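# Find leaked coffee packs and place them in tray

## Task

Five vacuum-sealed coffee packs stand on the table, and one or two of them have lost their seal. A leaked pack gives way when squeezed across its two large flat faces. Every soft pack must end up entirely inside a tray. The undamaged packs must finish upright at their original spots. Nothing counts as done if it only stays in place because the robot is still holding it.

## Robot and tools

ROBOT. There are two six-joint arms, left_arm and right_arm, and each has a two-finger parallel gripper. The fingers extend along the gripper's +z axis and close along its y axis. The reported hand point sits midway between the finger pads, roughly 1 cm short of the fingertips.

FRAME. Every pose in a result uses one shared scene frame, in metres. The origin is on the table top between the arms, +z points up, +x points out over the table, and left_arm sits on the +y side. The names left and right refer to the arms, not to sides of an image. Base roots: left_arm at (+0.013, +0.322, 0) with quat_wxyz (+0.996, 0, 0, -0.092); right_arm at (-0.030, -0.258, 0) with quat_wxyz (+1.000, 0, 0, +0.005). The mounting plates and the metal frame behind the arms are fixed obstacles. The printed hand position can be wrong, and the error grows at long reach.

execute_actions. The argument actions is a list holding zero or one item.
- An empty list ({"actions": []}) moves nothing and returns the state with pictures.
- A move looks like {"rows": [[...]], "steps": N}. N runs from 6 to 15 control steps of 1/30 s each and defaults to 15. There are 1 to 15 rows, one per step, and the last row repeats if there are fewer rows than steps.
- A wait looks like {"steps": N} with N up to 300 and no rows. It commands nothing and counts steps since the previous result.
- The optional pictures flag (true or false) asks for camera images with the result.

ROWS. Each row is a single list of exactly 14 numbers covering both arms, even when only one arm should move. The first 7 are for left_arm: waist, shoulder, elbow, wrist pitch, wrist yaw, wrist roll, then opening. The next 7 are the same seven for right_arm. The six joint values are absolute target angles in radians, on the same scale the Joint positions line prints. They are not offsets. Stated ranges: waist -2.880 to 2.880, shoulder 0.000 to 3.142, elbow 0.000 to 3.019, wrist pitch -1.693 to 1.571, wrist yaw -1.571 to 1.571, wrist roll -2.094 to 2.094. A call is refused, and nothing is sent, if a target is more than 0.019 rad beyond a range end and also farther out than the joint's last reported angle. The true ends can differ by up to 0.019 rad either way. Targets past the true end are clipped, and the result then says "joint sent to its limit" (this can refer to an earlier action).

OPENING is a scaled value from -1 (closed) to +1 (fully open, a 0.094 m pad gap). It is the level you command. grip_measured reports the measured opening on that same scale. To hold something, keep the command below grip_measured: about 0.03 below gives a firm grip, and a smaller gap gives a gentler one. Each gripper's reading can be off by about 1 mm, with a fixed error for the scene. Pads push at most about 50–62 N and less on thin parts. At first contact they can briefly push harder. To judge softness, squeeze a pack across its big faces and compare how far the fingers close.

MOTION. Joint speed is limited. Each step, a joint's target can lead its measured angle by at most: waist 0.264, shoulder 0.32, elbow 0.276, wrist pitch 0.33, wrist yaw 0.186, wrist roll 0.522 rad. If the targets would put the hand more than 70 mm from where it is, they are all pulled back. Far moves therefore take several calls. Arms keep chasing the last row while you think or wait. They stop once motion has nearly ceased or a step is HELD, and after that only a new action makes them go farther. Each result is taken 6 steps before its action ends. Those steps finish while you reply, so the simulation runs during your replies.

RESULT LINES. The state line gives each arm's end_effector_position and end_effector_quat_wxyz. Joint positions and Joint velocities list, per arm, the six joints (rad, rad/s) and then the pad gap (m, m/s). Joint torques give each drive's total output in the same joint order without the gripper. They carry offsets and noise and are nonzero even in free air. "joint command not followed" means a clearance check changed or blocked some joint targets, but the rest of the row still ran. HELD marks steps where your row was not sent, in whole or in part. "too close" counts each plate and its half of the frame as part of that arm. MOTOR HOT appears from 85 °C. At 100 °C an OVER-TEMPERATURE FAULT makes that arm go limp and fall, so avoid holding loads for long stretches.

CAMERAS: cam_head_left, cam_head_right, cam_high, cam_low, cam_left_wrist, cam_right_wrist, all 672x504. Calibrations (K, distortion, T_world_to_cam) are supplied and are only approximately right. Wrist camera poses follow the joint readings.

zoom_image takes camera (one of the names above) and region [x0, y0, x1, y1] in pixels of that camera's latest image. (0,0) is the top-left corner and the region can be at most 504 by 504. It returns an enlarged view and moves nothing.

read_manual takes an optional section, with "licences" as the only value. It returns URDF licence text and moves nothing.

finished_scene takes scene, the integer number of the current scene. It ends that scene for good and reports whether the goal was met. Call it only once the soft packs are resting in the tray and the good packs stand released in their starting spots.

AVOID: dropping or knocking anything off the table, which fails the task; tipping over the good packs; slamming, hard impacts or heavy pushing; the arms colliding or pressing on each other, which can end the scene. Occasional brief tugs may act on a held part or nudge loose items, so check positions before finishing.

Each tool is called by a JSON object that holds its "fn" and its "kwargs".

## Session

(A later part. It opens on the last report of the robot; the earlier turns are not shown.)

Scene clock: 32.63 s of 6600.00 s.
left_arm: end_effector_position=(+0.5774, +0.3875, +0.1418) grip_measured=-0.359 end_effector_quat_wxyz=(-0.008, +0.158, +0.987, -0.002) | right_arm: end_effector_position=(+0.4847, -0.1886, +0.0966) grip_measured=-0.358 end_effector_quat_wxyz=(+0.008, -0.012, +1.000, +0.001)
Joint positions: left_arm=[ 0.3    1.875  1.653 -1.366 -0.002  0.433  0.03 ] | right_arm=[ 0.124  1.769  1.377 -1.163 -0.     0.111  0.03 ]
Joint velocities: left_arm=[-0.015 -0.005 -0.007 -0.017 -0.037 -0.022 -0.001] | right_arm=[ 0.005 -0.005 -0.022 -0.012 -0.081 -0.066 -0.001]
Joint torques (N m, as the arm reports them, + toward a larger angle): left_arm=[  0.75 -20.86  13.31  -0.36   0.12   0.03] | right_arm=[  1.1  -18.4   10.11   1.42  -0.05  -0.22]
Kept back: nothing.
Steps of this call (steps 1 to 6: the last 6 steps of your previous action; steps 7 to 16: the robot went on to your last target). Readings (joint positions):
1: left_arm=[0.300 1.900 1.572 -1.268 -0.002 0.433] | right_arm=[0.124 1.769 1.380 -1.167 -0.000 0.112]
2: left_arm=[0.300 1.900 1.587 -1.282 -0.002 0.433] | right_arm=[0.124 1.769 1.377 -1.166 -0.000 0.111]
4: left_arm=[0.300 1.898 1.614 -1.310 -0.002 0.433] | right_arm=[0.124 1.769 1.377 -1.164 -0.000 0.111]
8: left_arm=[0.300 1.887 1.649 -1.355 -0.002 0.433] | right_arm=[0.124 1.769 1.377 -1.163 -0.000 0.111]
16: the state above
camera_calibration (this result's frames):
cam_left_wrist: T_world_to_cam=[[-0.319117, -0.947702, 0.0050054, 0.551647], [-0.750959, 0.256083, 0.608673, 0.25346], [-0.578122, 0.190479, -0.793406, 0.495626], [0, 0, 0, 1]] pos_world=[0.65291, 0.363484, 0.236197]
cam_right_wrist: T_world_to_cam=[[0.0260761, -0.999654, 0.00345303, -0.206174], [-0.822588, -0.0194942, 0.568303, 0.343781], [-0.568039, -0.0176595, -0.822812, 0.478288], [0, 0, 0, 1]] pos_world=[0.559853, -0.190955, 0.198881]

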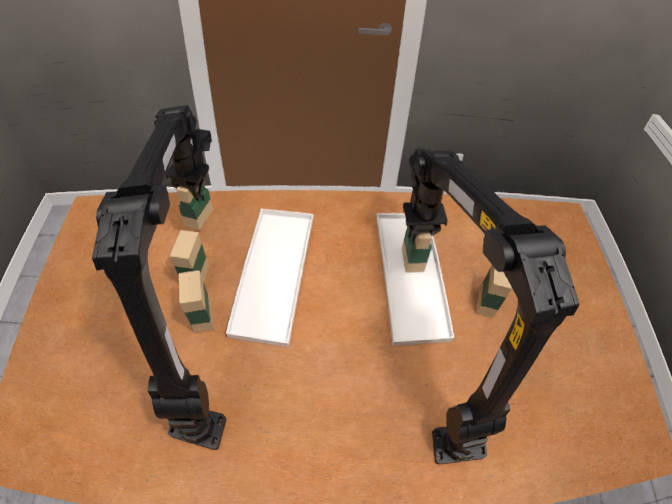

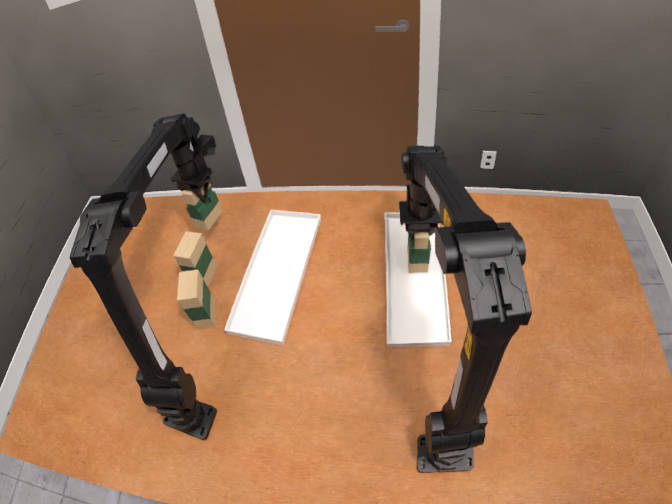

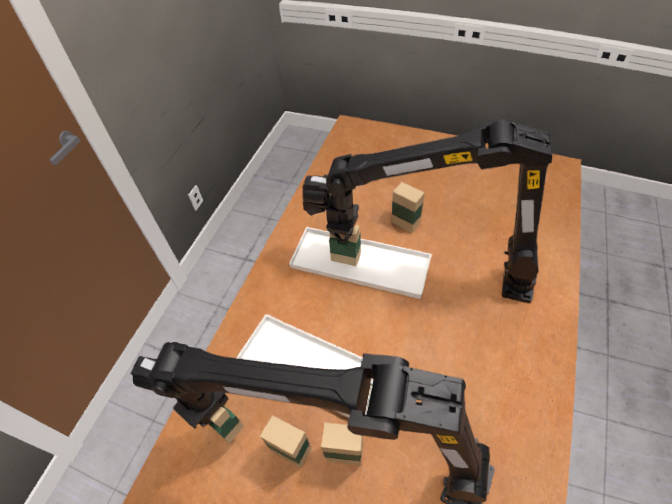

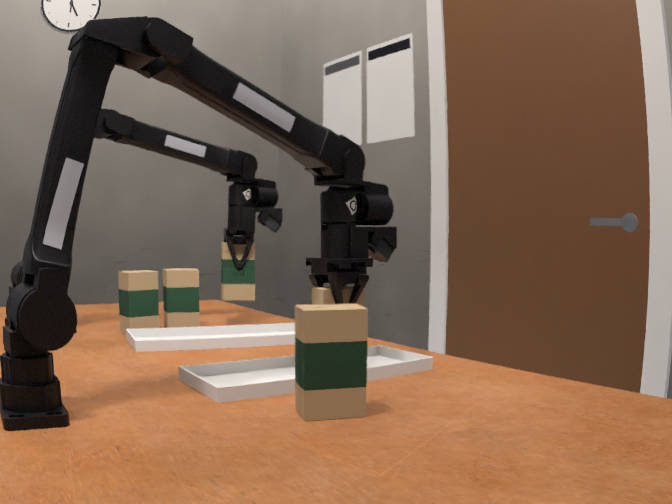

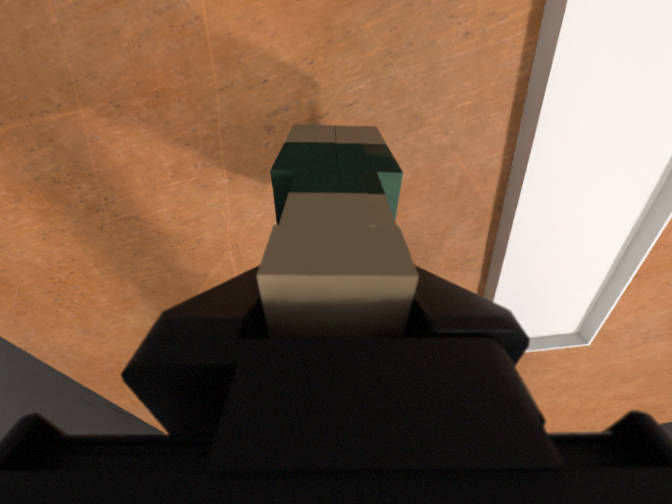

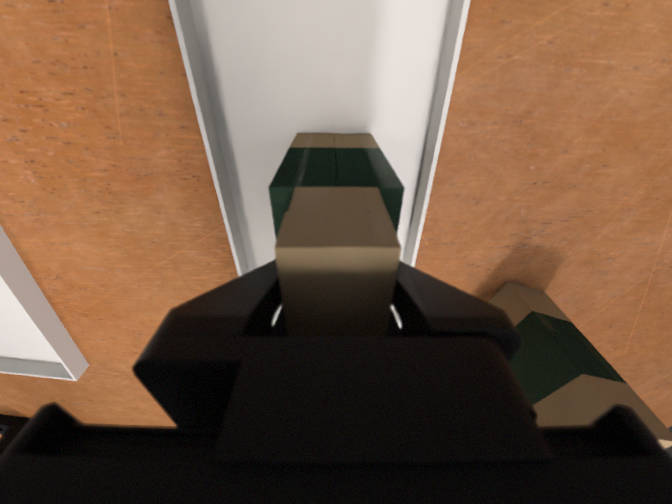

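{"fn": "execute_actions", "kwargs": {"actions": [{"rows": [[0.295,1.85,1.71,-1.377,0,0.43,-0.39,0.125,1.76,1.385,-1.155,0,0.105,-0.33],[0.288,1.85,1.71,-1.377,0,0.42,-0.39,0.125,1.76,1.385,-1.155,0,0.105,-0.27],[0.279,1.85,1.71,-1.377,0,0.405,-0.39,0.125,1.76,1.385,-1.155,0,0.105,-0.2],[0.268,1.85,1.71,-1.377,0,0.39,-0.39,0.125,1.76,1.385,-1.155,0,0.105,-0.13],[0.255,1.85,1.71,-1.377,0,0.37,-0.39,0.125,1.76,1.385,-1.155,0,0.105,-0.06],[0.24,1.85,1.71,-1.377,0,0.35,-0.39,0.125,1.76,1.385,-1.155,0,0.105,0.01],[0.223,1.85,1.71,-1.377,0,0.325,-0.39,0.125,1.76,1.385,-1.155,0,0.105,0.08],[0.205,1.85,1.71,-1.377,0,0.30,-0.39,0.125,1.76,1.385,-1.155,0,0.105,0.2],[0.186,1.85,1.705,-1.375,0,0.272,-0.39,0.125,1.76,1.385,-1.155,0,0.105,0.4],[0.167,1.848,1.70,-1.37,0,0.244,-0.39,0.125,1.76,1.39,-1.16,0,0.105,0.6],[0.148,1.845,1.69,-1.365,0,0.216,-0.39,0.125,1.76,1.40,-1.165,0,0.105,0.7],[0.129,1.84,1.68,-1.36,0,0.188,-0.39,0.125,1.76,1.41,-1.17,0,0.105,0.7],[0.11,1.835,1.67,-1.355,0,0.16,-0.39,0.125,1.76,1.42,-1.175,0,0.105,0.7],[0.091,1.828,1.66,-1.352,0,0.132,-0.39,0.125,1.76,1.432,-1.18,0,0.105,0.7],[0.072,1.82,1.648,-1.349,0,0.104,-0.39,0.125,1.76,1.446,-1.19,0,0.105,0.7]], "steps": 15}]}}

{"fn": "execute_actions", "kwargs": {"actions": [{"rows": [[0.053,1.812,1.635,-1.345,0,0.076,-0.39,0.125,1.757,1.462,-1.205,0,0.105,0.7],[0.034,1.803,1.621,-1.341,0,0.048,-0.39,0.125,1.753,1.478,-1.222,0,0.105,0.7],[0.015,1.794,1.607,-1.337,0,0.02,-0.39,0.125,1.749,1.494,-1.24,0,0.105,0.7],[-0.004,1.785,1.593,-1.333,0,-0.008,-0.39,0.125,1.745,1.51,-1.258,0,0.105,0.7],[-0.022,1.776,1.579,-1.329,0,-0.034,-0.39,0.125,1.74,1.526,-1.277,0,0.105,0.7],[-0.039,1.767,1.565,-1.325,0,-0.059,-0.39,0.125,1.735,1.542,-1.296,0,0.105,0.7],[-0.055,1.758,1.551,-1.321,0,-0.082,-0.39,0.125,1.73,1.558,-1.315,0,0.105,0.7],[-0.069,1.75,1.538,-1.317,0,-0.103,-0.39,0.125,1.725,1.574,-1.334,0,0.105,0.7],[-0.082,1.743,1.526,-1.313,0,-0.122,-0.39,0.125,1.72,1.588,-1.352,0,0.105,0.7],[-0.093,1.737,1.515,-1.31,0,-0.138,-0.39,0.125,1.715,1.60,-1.369,0,0.105,0.7],[-0.102,1.732,1.505,-1.307,0,-0.151,-0.39,0.125,1.71,1.61,-1.384,0,0.105,0.7],[-0.109,1.728,1.497,-1.304,0,-0.161,-0.39,0.125,1.706,1.618,-1.397,0,0.105,0.7],[-0.114,1.725,1.491,-1.302,0,-0.168,-0.39,0.125,1.703,1.624,-1.407,0,0.105,0.7],[-0.117,1.723,1.487,-1.30,0,-0.172,-0.39,0.125,1.70,1.628,-1.414,0,0.105,0.7],[-0.118,1.722,1.485,-1.30,0,-0.173,-0.39,0.125,1.70,1.63,-1.418,0,0.105,0.7]], "steps": 15}]}}

{"fn": "execute_actions", "kwargs": {"actions": [{"steps": 16}], "pictures": true}}

Scene clock: 34.63 s of 6600.00 s.
left_arm: end_effector_position=(+0.5792, +0.3699, +0.1418) grip_measured=-0.359 end_effector_quat_wxyz=(-0.009, +0.138, +0.990, -0.001) | right_arm: end_effector_position=(+0.4847, -0.1886, +0.0966) grip_measured=+0.286 end_effector_quat_wxyz=(+0.008, -0.012, +1.000, +0.001)
Joint positions: left_arm=[ 0.269  1.875  1.653 -1.366 -0.002  0.361  0.03 ] | right_arm=[ 0.124  1.769  1.377 -1.163 -0.     0.111  0.06 ]
Joint velocities: left_arm=[-0.376  0.015 -0.017 -0.002  0.022 -0.535 -0.   ] | right_arm=[-0.005 -0.024 -0.002  0.007 -0.022  0.051  0.227]
Joint torques (N m, as the arm reports them, + toward a larger angle): left_arm=[ -3.41 -20.64  12.87  -0.26   0.13  -0.18] | right_arm=[  0.73 -18.01  11.04   1.13  -0.05  -0.14]
Steps of this call (steps 1 to 15: the robot went on to your last target; steps 16 to 51: nothing new was sent; steps 52 to 60: the first 9 steps of this action). Readings (joint positions):
52: left_arm=[0.300 1.875 1.653 -1.366 -0.002 0.433] | right_arm=[0.124 1.769 1.377 -1.163 -0.000 0.111]
53: left_arm=[0.300 1.875 1.653 -1.366 -0.002 0.433] | right_arm=[0.124 1.769 1.377 -1.163 -0.000 0.111]
55: left_arm=[0.299 1.875 1.653 -1.366 -0.002 0.425] | right_arm=[0.124 1.769 1.377 -1.163 -0.000 0.111]
59: left_arm=[0.280 1.875 1.653 -1.366 -0.002 0.379] | right_arm=[0.124 1.769 1.377 -1.163 -0.000 0.111]
60: the state above

Scene clock: 35.13 s of 6600.00 s.
left_arm: end_effector_position=(+0.5336, +0.1888, +0.1402) grip_measured=-0.359 end_effector_quat_wxyz=(-0.010, +0.120, +0.993, +0.001) | right_arm: end_effector_position=(+0.4985, -0.1867, +0.1460) grip_measured=+0.698 end_effector_quat_wxyz=(+0.006, -0.012, +1.000, +0.001)
Joint positions: left_arm=[-0.065  1.799  1.539 -1.332  0.001 -0.01   0.03 ] | right_arm=[ 0.124  1.764  1.506 -1.301 -0.     0.111  0.08 ]
Joint velocities: left_arm=[-0.464 -0.327 -0.383  0.11  -0.051 -0.623 -0.001] | right_arm=[-0.015 -0.093  0.501 -0.52   0.007  0.022 -0.   ]
Joint torques (N m, as the arm reports them, + toward a larger angle): left_arm=[  0.99 -20.     9.63   0.66  -0.03  -0.21] | right_arm=[  0.81 -20.59  15.16   0.4   -0.06  -0.15]
Steps of this call (steps 1 to 6: the last 6 steps of your previous action; steps 7 to 15: the first 9 steps of this action). Readings (joint positions):
7: left_arm=[0.117 1.871 1.647 -1.358 -0.002 0.197] | right_arm=[0.124 1.769 1.383 -1.174 -0.000 0.111]
8: left_arm=[0.090 1.865 1.638 -1.354 -0.002 0.171] | right_arm=[0.124 1.769 1.390 -1.185 -0.000 0.111]
10: left_arm=[0.039 1.850 1.612 -1.346 -0.001 0.118] | right_arm=[0.124 1.769 1.415 -1.214 -0.000 0.111]
14: left_arm=[-0.048 1.809 1.553 -1.335 0.001 0.014] | right_arm=[0.124 1.767 1.489 -1.283 -0.000 0.111]
15: the state above

Scene clock: 35.67 s of 6600.00 s.
left_arm: end_effector_position=(+0.5097, +0.1667, +0.1412) grip_measured=-0.359 end_effector_quat_wxyz=(-0.008, +0.073, +0.997, +0.001) | right_arm: end_effector_position=(+0.4957, -0.1871, +0.2097) grip_measured=+0.698 end_effector_quat_wxyz=(+0.028, -0.012, +1.000, +0.004)
Joint positions: left_arm=[-0.117  1.752  1.477 -1.312  0.001 -0.157  0.03 ] | right_arm=[ 0.124  1.699  1.588 -1.404 -0.     0.111  0.08 ]
Joint velocities: left_arm=[-0.005 -0.015 -0.017  0.002 -0.022 -0.081  0.   ] | right_arm=[-0.005 -0.005  0.012 -0.002  0.037  0.022 -0.   ]
Joint torques (N m, as the arm reports them, + toward a larger angle): left_arm=[  0.22 -18.61   9.38   0.89  -0.03  -0.21] | right_arm=[  0.67 -17.09  14.73   0.41  -0.04  -0.15]
Kept back: nothing.
Steps of this call (steps 1 to 6: the last 6 steps of your previous action; steps 7 to 16: the robot went on to your last target). Readings (joint positions):
1: left_arm=[-0.079 1.789 1.527 -1.329 0.001 -0.032] | right_arm=[0.124 1.760 1.523 -1.318 -0.000 0.111]
2: left_arm=[-0.091 1.780 1.515 -1.326 0.001 -0.053] | right_arm=[0.124 1.754 1.537 -1.335 -0.000 0.111]
4: left_arm=[-0.108 1.765 1.496 -1.321 0.001 -0.088] | right_arm=[0.124 1.739 1.560 -1.365 -0.000 0.111]
8: left_arm=[-0.117 1.752 1.479 -1.316 0.001 -0.131] | right_arm=[0.124 1.709 1.584 -1.398 -0.000 0.111]
16: the state above
camera_calibration (this result's frames):
cam_left_wrist: T_world_to_cam=[[-0.152202, -0.988346, -0.00246537, 0.243489], [-0.784546, 0.1193, 0.608486, 0.299465], [-0.601101, 0.0945473, -0.793561, 0.525833], [0, 0, 0, 1]] pos_world=[0.588082, 0.155209, 0.23566]
cam_right_wrist: T_world_to_cam=[[0.026025, -0.999661, -0.000881588, -0.204434], [-0.84449, -0.0224572, 0.5351, 0.305784], [-0.534939, -0.0131815, -0.844788, 0.566707], [0, 0, 0, 1]] pos_world=[0.566706, -0.190028, 0.314941]

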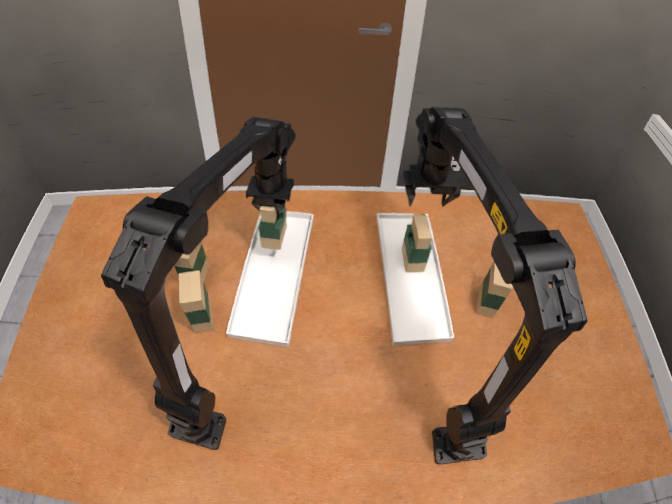

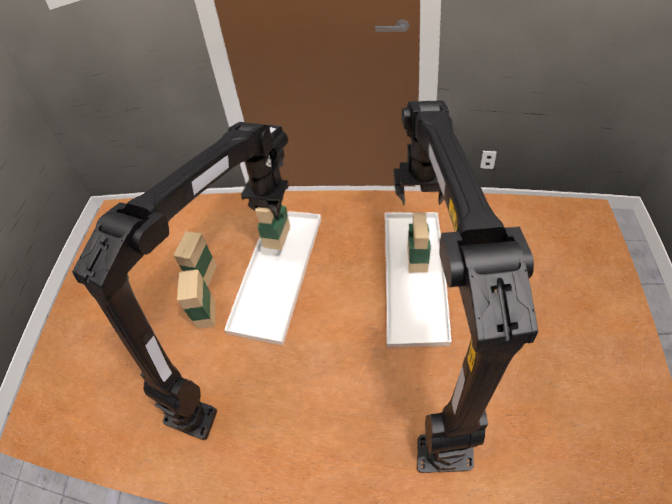

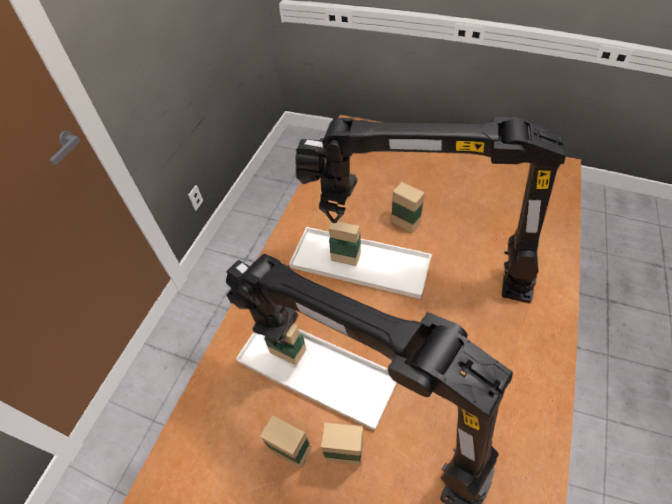

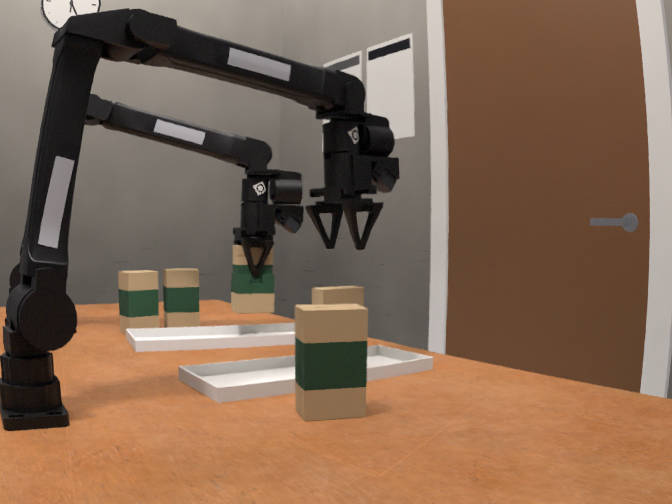

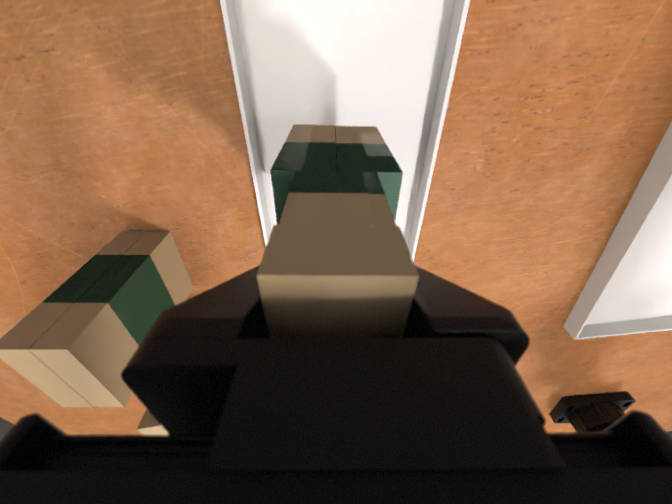

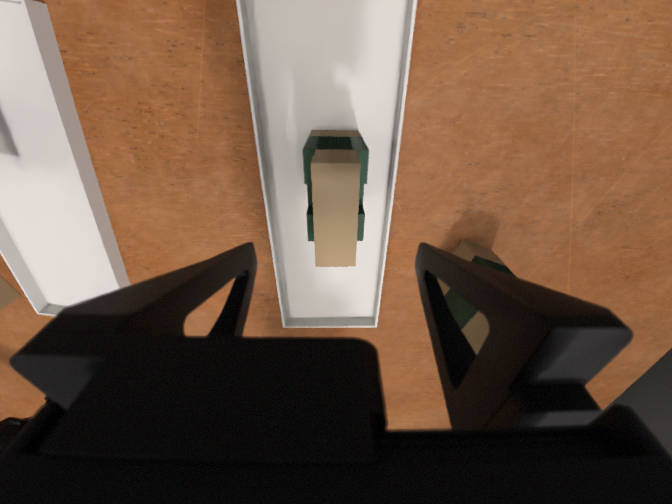

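{"fn": "execute_actions", "kwargs": {"actions": [{"rows": [[-0.125,1.74,1.48,-1.295,0,-0.165,-0.39,0.125,1.70,1.62,-1.41,0,0.105,0.7],[-0.125,1.74,1.473,-1.287,0,-0.165,-0.39,0.125,1.70,1.62,-1.41,0,0.105,0.7],[-0.125,1.74,1.463,-1.276,0,-0.165,-0.39,0.125,1.70,1.62,-1.41,0,0.105,0.7],[-0.125,1.74,1.452,-1.264,0,-0.165,-0.39,0.125,1.70,1.62,-1.41,0,0.105,0.7],[-0.125,1.74,1.44,-1.252,0,-0.165,-0.39,0.125,1.70,1.62,-1.41,0,0.105,0.7],[-0.125,1.74,1.428,-1.24,0,-0.165,-0.39,0.125,1.70,1.62,-1.41,0,0.105,0.7],[-0.125,1.74,1.416,-1.228,0,-0.165,-0.39,0.125,1.70,1.62,-1.41,0,0.105,0.7],[-0.125,1.74,1.404,-1.216,0,-0.165,-0.39,0.125,1.70,1.62,-1.41,0,0.105,0.7],[-0.125,1.74,1.392,-1.204,0,-0.165,-0.39,0.125,1.70,1.62,-1.41,0,0.105,0.7],[-0.125,1.74,1.381,-1.192,0,-0.165,-0.39,0.125,1.70,1.62,-1.41,0,0.105,0.7],[-0.125,1.74,1.371,-1.181,0,-0.165,-0.39,0.125,1.70,1.62,-1.41,0,0.105,0.7],[-0.125,1.74,1.362,-1.171,0,-0.165,-0.39,0.125,1.70,1.62,-1.41,0,0.105,0.7],[-0.125,1.74,1.355,-1.163,0,-0.165,-0.39,0.125,1.70,1.62,-1.41,0,0.105,0.7],[-0.125,1.74,1.349,-1.157,0,-0.165,-0.39,0.125,1.70,1.62,-1.41,0,0.105,0.7],[-0.125,1.74,1.345,-1.153,0,-0.165,-0.39,0.125,1.70,1.62,-1.41,0,0.105,0.7]], "steps": 15}]}}

{"fn": "execute_actions", "kwargs": {"actions": [{"rows": [[-0.125,1.74,1.342,-1.15,0,-0.165,-0.39,0.125,1.70,1.62,-1.41,0,0.105,0.7],[-0.125,1.74,1.339,-1.148,0,-0.165,-0.39,0.125,1.70,1.62,-1.41,0,0.105,0.7],[-0.125,1.74,1.336,-1.146,0,-0.165,-0.39,0.125,1.70,1.62,-1.41,0,0.105,0.7],[-0.125,1.74,1.333,-1.144,0,-0.165,-0.39,0.125,1.70,1.62,-1.41,0,0.105,0.7],[-0.125,1.74,1.33,-1.142,0,-0.165,-0.39,0.125,1.70,1.62,-1.41,0,0.105,0.7],[-0.125,1.74,1.327,-1.14,0,-0.165,-0.39,0.125,1.70,1.62,-1.41,0,0.105,0.7],[-0.125,1.74,1.324,-1.138,0,-0.165,-0.39,0.125,1.70,1.62,-1.41,0,0.105,0.7],[-0.125,1.74,1.321,-1.135,0,-0.165,-0.39,0.125,1.70,1.62,-1.41,0,0.105,0.7],[-0.125,1.74,1.318,-1.132,0,-0.165,-0.39,0.125,1.70,1.62,-1.41,0,0.105,0.7],[-0.125,1.74,1.315,-1.13,0,-0.165,-0.39,0.125,1.70,1.62,-1.41,0,0.105,0.7]], "steps": 15}]}}

{"fn": "execute_actions", "kwargs": {"actions": [{"steps": 8}]}}

Scene clock: 37.13 s of 6600.00 s.
left_arm: end_effector_position=(+0.5033, +0.1687, +0.1161) grip_measured=-0.359 end_effector_quat_wxyz=(-0.005, +0.070, +0.998, +0.001) | right_arm: end_effector_position=(+0.4957, -0.1871, +0.2097) grip_measured=+0.698 end_effector_quat_wxyz=(+0.028, -0.012, +1.000, +0.004)
Joint positions: left_arm=[-0.117  1.752  1.408 -1.237  0.001 -0.162  0.03 ] | right_arm=[ 0.124  1.699  1.588 -1.404 -0.     0.111  0.08 ]
Joint velocities: left_arm=[ 0.005 -0.005 -0.398  0.344  0.007 -0.022  0.001] | right_arm=[-0.005 -0.005 -0.002  0.007 -0.007 -0.051 -0.   ]
Joint torques (N m, as the arm reports them, + toward a larger angle): left_arm=[  0.21 -17.1    9.31   0.37  -0.06  -0.13] | right_arm=[  0.63 -16.92  13.87   0.67  -0.05  -0.15]
Steps of this call (steps 1 to 15: the robot went on to your last target; steps 16 to 35: nothing new was sent; steps 36 to 44: the first 9 steps of this action). Readings (joint positions):
36: left_arm=[-0.117 1.752 1.477 -1.311 0.001 -0.162] | right_arm=[0.124 1.699 1.588 -1.404 -0.000 0.111]
37: left_arm=[-0.117 1.752 1.475 -1.308 0.001 -0.162] | right_arm=[0.124 1.699 1.588 -1.404 -0.000 0.111]
39: left_arm=[-0.117 1.752 1.466 -1.293 0.001 -0.162] | right_arm=[0.124 1.699 1.588 -1.404 -0.000 0.111]
43: left_arm=[-0.117 1.752 1.422 -1.249 0.001 -0.162] | right_arm=[0.124 1.699 1.588 -1.404 -0.000 0.111]
44: the state above

Scene clock: 37.63 s of 6600.00 s.
left_arm: end_effector_position=(+0.4902, +0.1728, +0.0840) grip_measured=-0.359 end_effector_quat_wxyz=(-0.006, +0.070, +0.998, +0.001) | right_arm: end_effector_position=(+0.4957, -0.1871, +0.2097) grip_measured=+0.698 end_effector_quat_wxyz=(+0.028, -0.012, +1.000, +0.004)
Joint positions: left_arm=[-0.117  1.752  1.318 -1.149  0.001 -0.162  0.03 ] | right_arm=[ 0.124  1.699  1.588 -1.404 -0.     0.111  0.08 ]
Joint velocities: left_arm=[-0.005 -0.024 -0.076  0.085  0.066  0.007 -0.   ] | right_arm=[-0.005  0.005  0.012  0.007 -0.022 -0.022  0.   ]
Joint torques (N m, as the arm reports them, + toward a larger angle): left_arm=[ -0.67 -17.03   8.74   0.58  -0.09  -0.14] | right_arm=[  0.71 -16.85  13.87   0.68  -0.05  -0.15]
Steps of this call (steps 1 to 6: the last 6 steps of your previous action; steps 7 to 15: the first 9 steps of this action). Readings (joint positions):
7: left_arm=[-0.117 1.752 1.336 -1.174 0.001 -0.162] | right_arm=[0.124 1.699 1.588 -1.404 -0.000 0.111]
8: left_arm=[-0.117 1.752 1.332 -1.170 0.001 -0.162] | right_arm=[0.124 1.699 1.588 -1.404 -0.000 0.111]
10: left_arm=[-0.117 1.752 1.328 -1.163 0.001 -0.162] | right_arm=[0.124 1.699 1.588 -1.404 -0.000 0.111]
14: left_arm=[-0.117 1.752 1.320 -1.152 0.001 -0.162] | right_arm=[0.124 1.699 1.588 -1.404 -0.000 0.111]
15: the state above

Scene clock: 37.90 s of 6600.00 s.
left_arm: end_effector_position=(+0.4900, +0.1728, +0.0828) grip_measured=-0.359 end_effector_quat_wxyz=(-0.006, +0.070, +0.998, +0.001) | right_arm: end_effector_position=(+0.4957, -0.1871, +0.2097) grip_measured=+0.698 end_effector_quat_wxyz=(+0.028, -0.012, +1.000, +0.004)
Joint positions: left_arm=[-0.117  1.752  1.314 -1.144  0.001 -0.162  0.03 ] | right_arm=[ 0.124  1.699  1.588 -1.404 -0.     0.111  0.08 ]
Joint velocities: left_arm=[ 0.005 -0.005 -0.002  0.002  0.007 -0.037  0.   ] | right_arm=[-0.015 -0.005 -0.007 -0.012 -0.037 -0.022  0.   ]
Joint torques (N m, as the arm reports them, + toward a larger angle): left_arm=[ -0.15 -16.44   8.5    0.91  -0.05  -0.12] | right_arm=[  0.71 -16.95  13.88   0.7   -0.05  -0.15]
Kept back: nothing.
Steps of this call (steps 1 to 6: the last 6 steps of your previous action; steps 7 to 8: the robot went on to your last target). Readings (joint positions):
1: left_arm=[-0.117 1.752 1.315 -1.147 0.001 -0.162] | right_arm=[0.124 1.699 1.588 -1.404 -0.000 0.111]
2: left_arm=[-0.117 1.752 1.314 -1.145 0.001 -0.162] | right_arm=[0.124 1.699 1.588 -1.404 -0.000 0.111]
4: left_arm=[-0.117 1.752 1.314 -1.144 0.001 -0.162] | right_arm=[0.124 1.699 1.588 -1.404 -0.000 0.111]
8: the state above

Down. Release and rise.

{"fn": "execute_actions", "kwargs": {"actions": [{"rows": [[-0.118,1.745,1.325,-1.14,0,-0.165,-0.3,0.125,1.70,1.62,-1.41,0,0.105,0.7],[-0.118,1.745,1.325,-1.14,0,-0.165,-0.15,0.125,1.70,1.62,-1.41,0,0.105,0.7],[-0.118,1.745,1.325,-1.14,0,-0.165,0.05,0.125,1.70,1.62,-1.41,0,0.105,0.7],[-0.118,1.745,1.33,-1.14,0,-0.165,0.3,0.125,1.70,1.62,-1.41,0,0.105,0.7],[-0.118,1.745,1.34,-1.145,0,-0.165,0.55,0.125,1.70,1.62,-1.41,0,0.105,0.7],[-0.118,1.745,1.35,-1.15,0,-0.165,0.7,0.125,1.70,1.62,-1.41,0,0.105,0.7],[-0.118,1.74,1.362,-1.155,0,-0.165,0.7,0.125,1.70,1.62,-1.41,0,0.105,0.7],[-0.118,1.735,1.376,-1.165,0,-0.165,0.7,0.125,1.70,1.62,-1.41,0,0.105,0.7],[-0.118,1.73,1.392,-1.18,0,-0.165,0.7,0.125,1.70,1.62,-1.41,0,0.105,0.7],[-0.118,1.725,1.408,-1.198,0,-0.165,0.7,0.125,1.70,1.62,-1.41,0,0.105,0.7],[-0.118,1.72,1.424,-1.217,0,-0.165,0.7,0.125,1.70,1.62,-1.41,0,0.105,0.7],[-0.118,1.715,1.44,-1.237,0,-0.165,0.7,0.125,1.70,1.62,-1.41,0,0.105,0.7],[-0.118,1.71,1.456,-1.257,0,-0.165,0.7,0.125,1.70,1.62,-1.41,0,0.105,0.7],[-0.118,1.705,1.472,-1.277,0,-0.165,0.7,0.125,1.70,1.62,-1.41,0,0.105,0.7],[-0.118,1.70,1.488,-1.297,0,-0.165,0.7,0.125,1.70,1.62,-1.41,0,0.105,0.7]], "steps": 15}]}}

{"fn": "execute_actions", "kwargs": {"actions": [{"rows": [[-0.118,1.695,1.503,-1.317,0,-0.165,0.7,0.125,1.70,1.62,-1.41,0,0.105,0.7],[-0.118,1.69,1.516,-1.335,0,-0.165,0.7,0.125,1.70,1.62,-1.41,0,0.105,0.7],[-0.118,1.686,1.527,-1.35,0,-0.165,0.7,0.125,1.70,1.62,-1.41,0,0.105,0.7],[-0.118,1.683,1.535,-1.362,0,-0.165,0.7,0.125,1.70,1.62,-1.41,0,0.105,0.7],[-0.118,1.68,1.54,-1.37,0,-0.165,0.7,0.125,1.70,1.62,-1.41,0,0.105,0.7]], "steps": 15}], "pictures": true}}

Scene clock: 39.00 s of 6600.00 s.
left_arm: end_effector_position=(+0.4896, +0.1729, +0.0843) grip_measured=+0.697 end_effector_quat_wxyz=(-0.008, +0.070, +0.998, +0.001) | right_arm: end_effector_position=(+0.4957, -0.1871, +0.2097) grip_measured=+0.698 end_effector_quat_wxyz=(+0.028, -0.012, +1.000, +0.004)
Joint positions: left_arm=[-0.117  1.752  1.318 -1.153  0.001 -0.162  0.08 ] | right_arm=[ 0.124  1.699  1.588 -1.404 -0.     0.111  0.08 ]
Joint velocities: left_arm=[-0.005  0.024  0.125 -0.271  0.051 -0.022  0.003] | right_arm=[-0.015 -0.015  0.027 -0.002  0.007  0.022 -0.001]
Joint torques (N m, as the arm reports them, + toward a larger angle): left_arm=[  0.14 -17.06  13.77  -0.25  -0.08  -0.14] | right_arm=[  0.8  -16.82  13.87   0.66  -0.05  -0.15]
Steps of this call (steps 1 to 15: the robot went on to your last target; steps 16 to 24: nothing new was sent; steps 25 to 33: the first 9 steps of this action). Readings (joint positions):
25: left_arm=[-0.117 1.752 1.314 -1.144 0.001 -0.162] | right_arm=[0.124 1.699 1.588 -1.404 -0.000 0.111]
26: left_arm=[-0.117 1.752 1.314 -1.144 0.001 -0.162] | right_arm=[0.124 1.699 1.588 -1.404 -0.000 0.111]
28: left_arm=[-0.117 1.752 1.314 -1.144 0.001 -0.162] | right_arm=[0.124 1.699 1.588 -1.404 -0.000 0.111]
32: left_arm=[-0.117 1.752 1.315 -1.146 0.001 -0.162] | right_arm=[0.124 1.699 1.588 -1.404 -0.000 0.111]
33: the state above

Scene clock: 39.50 s of 6600.00 s.
left_arm: end_effector_position=(+0.5051, +0.1681, +0.1869) grip_measured=+0.699 end_effector_quat_wxyz=(+0.019, +0.070, +0.997, -0.005) | right_arm: end_effector_position=(+0.4957, -0.1871, +0.2097) grip_measured=+0.698 end_effector_quat_wxyz=(+0.028, -0.012, +1.000, +0.004)
Joint positions: left_arm=[-0.117  1.679  1.503 -1.355  0.001 -0.162  0.08 ] | right_arm=[ 0.124  1.699  1.588 -1.404 -0.     0.111  0.08 ]
Joint velocities: left_arm=[ 0.005 -0.142  0.037 -0.066 -0.051  0.007 -0.   ] | right_arm=[ 0.005 -0.015 -0.017 -0.017  0.037  0.037 -0.   ]
Joint torques (N m, as the arm reports them, + toward a larger angle): left_arm=[  0.15 -14.96  11.84  -0.28  -0.04  -0.1 ] | right_arm=[  0.59 -16.91  13.88   0.69  -0.05  -0.14]
Steps of this call (steps 1 to 6: the last 6 steps of your previous action; steps 7 to 15: the first 9 steps of this action). Readings (joint positions):
7: left_arm=[-0.117 1.741 1.419 -1.267 0.001 -0.162] | right_arm=[0.124 1.699 1.588 -1.404 -0.000 0.111]
8: left_arm=[-0.117 1.735 1.436 -1.286 0.001 -0.162] | right_arm=[0.124 1.699 1.588 -1.404 -0.000 0.111]
10: left_arm=[-0.117 1.719 1.467 -1.320 0.001 -0.162] | right_arm=[0.124 1.699 1.588 -1.404 -0.000 0.111]
14: left_arm=[-0.117 1.685 1.500 -1.353 0.001 -0.162] | right_arm=[0.124 1.699 1.588 -1.404 -0.000 0.111]
15: the state above
camera_calibration (this result's frames):
cam_left_wrist: T_world_to_cam=[[-0.147011, -0.989117, 0.00591188, 0.240258], [-0.815951, 0.124647, 0.564523, 0.291065], [-0.559117, 0.0781672, -0.825396, 0.546703], [0, 0, 0, 1]] pos_world=[0.578486, 0.158628, 0.285513]
cam_right_wrist: T_world_to_cam=[[0.026025, -0.999661, -0.000881588, -0.204434], [-0.84449, -0.0224572, 0.5351, 0.305784], [-0.534939, -0.0131815, -0.844788, 0.566707], [0, 0, 0, 1]] pos_world=[0.566706, -0.190028, 0.314941]

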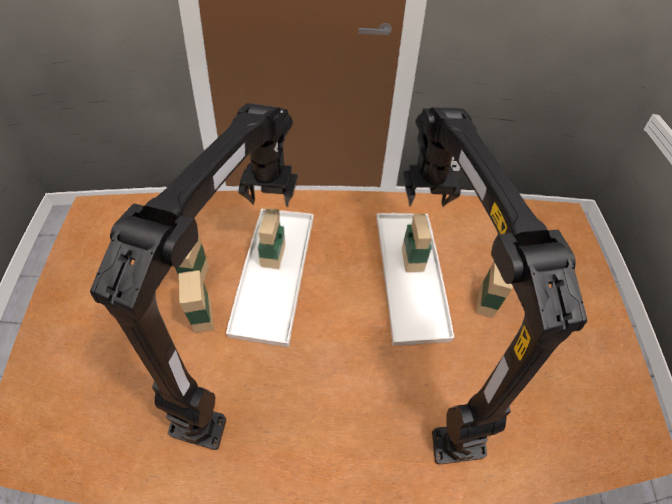

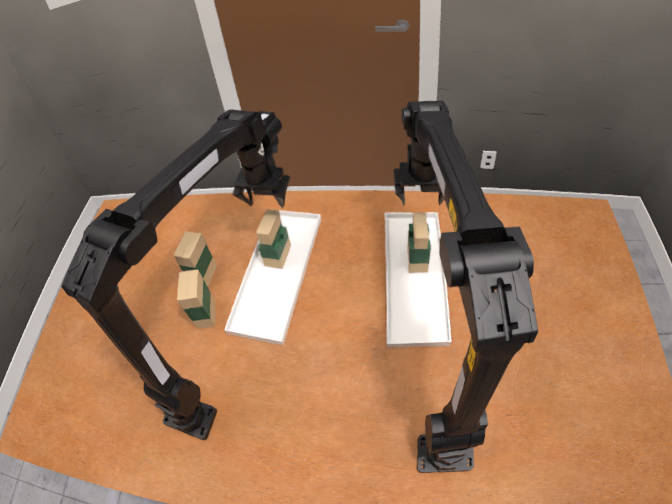

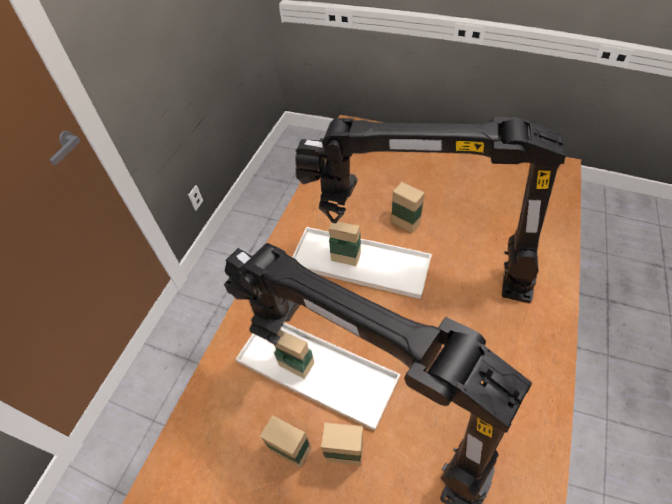

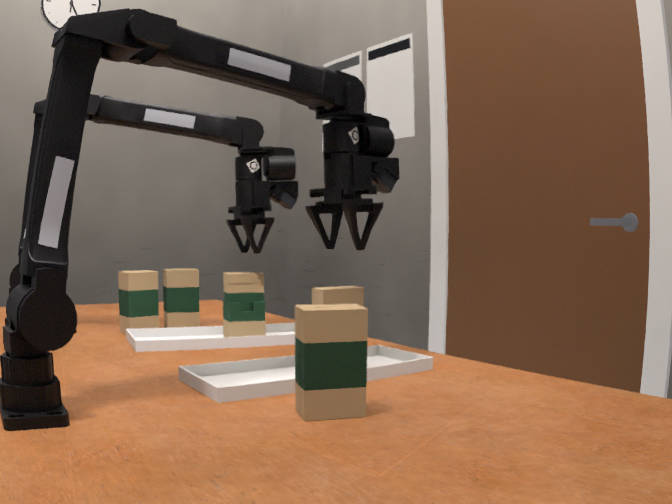

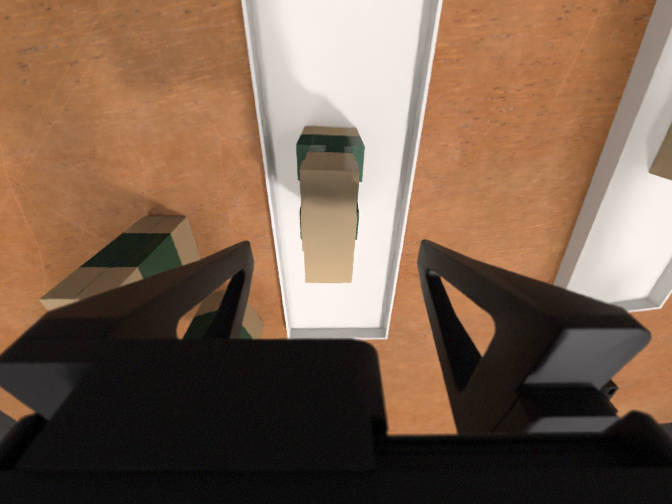

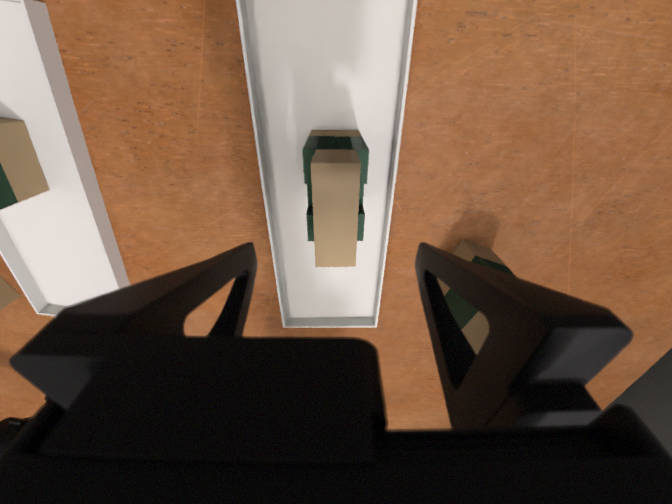

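{"fn": "finished_scene", "kwargs": {"scene": 1}}

The scene is finished: the task was done.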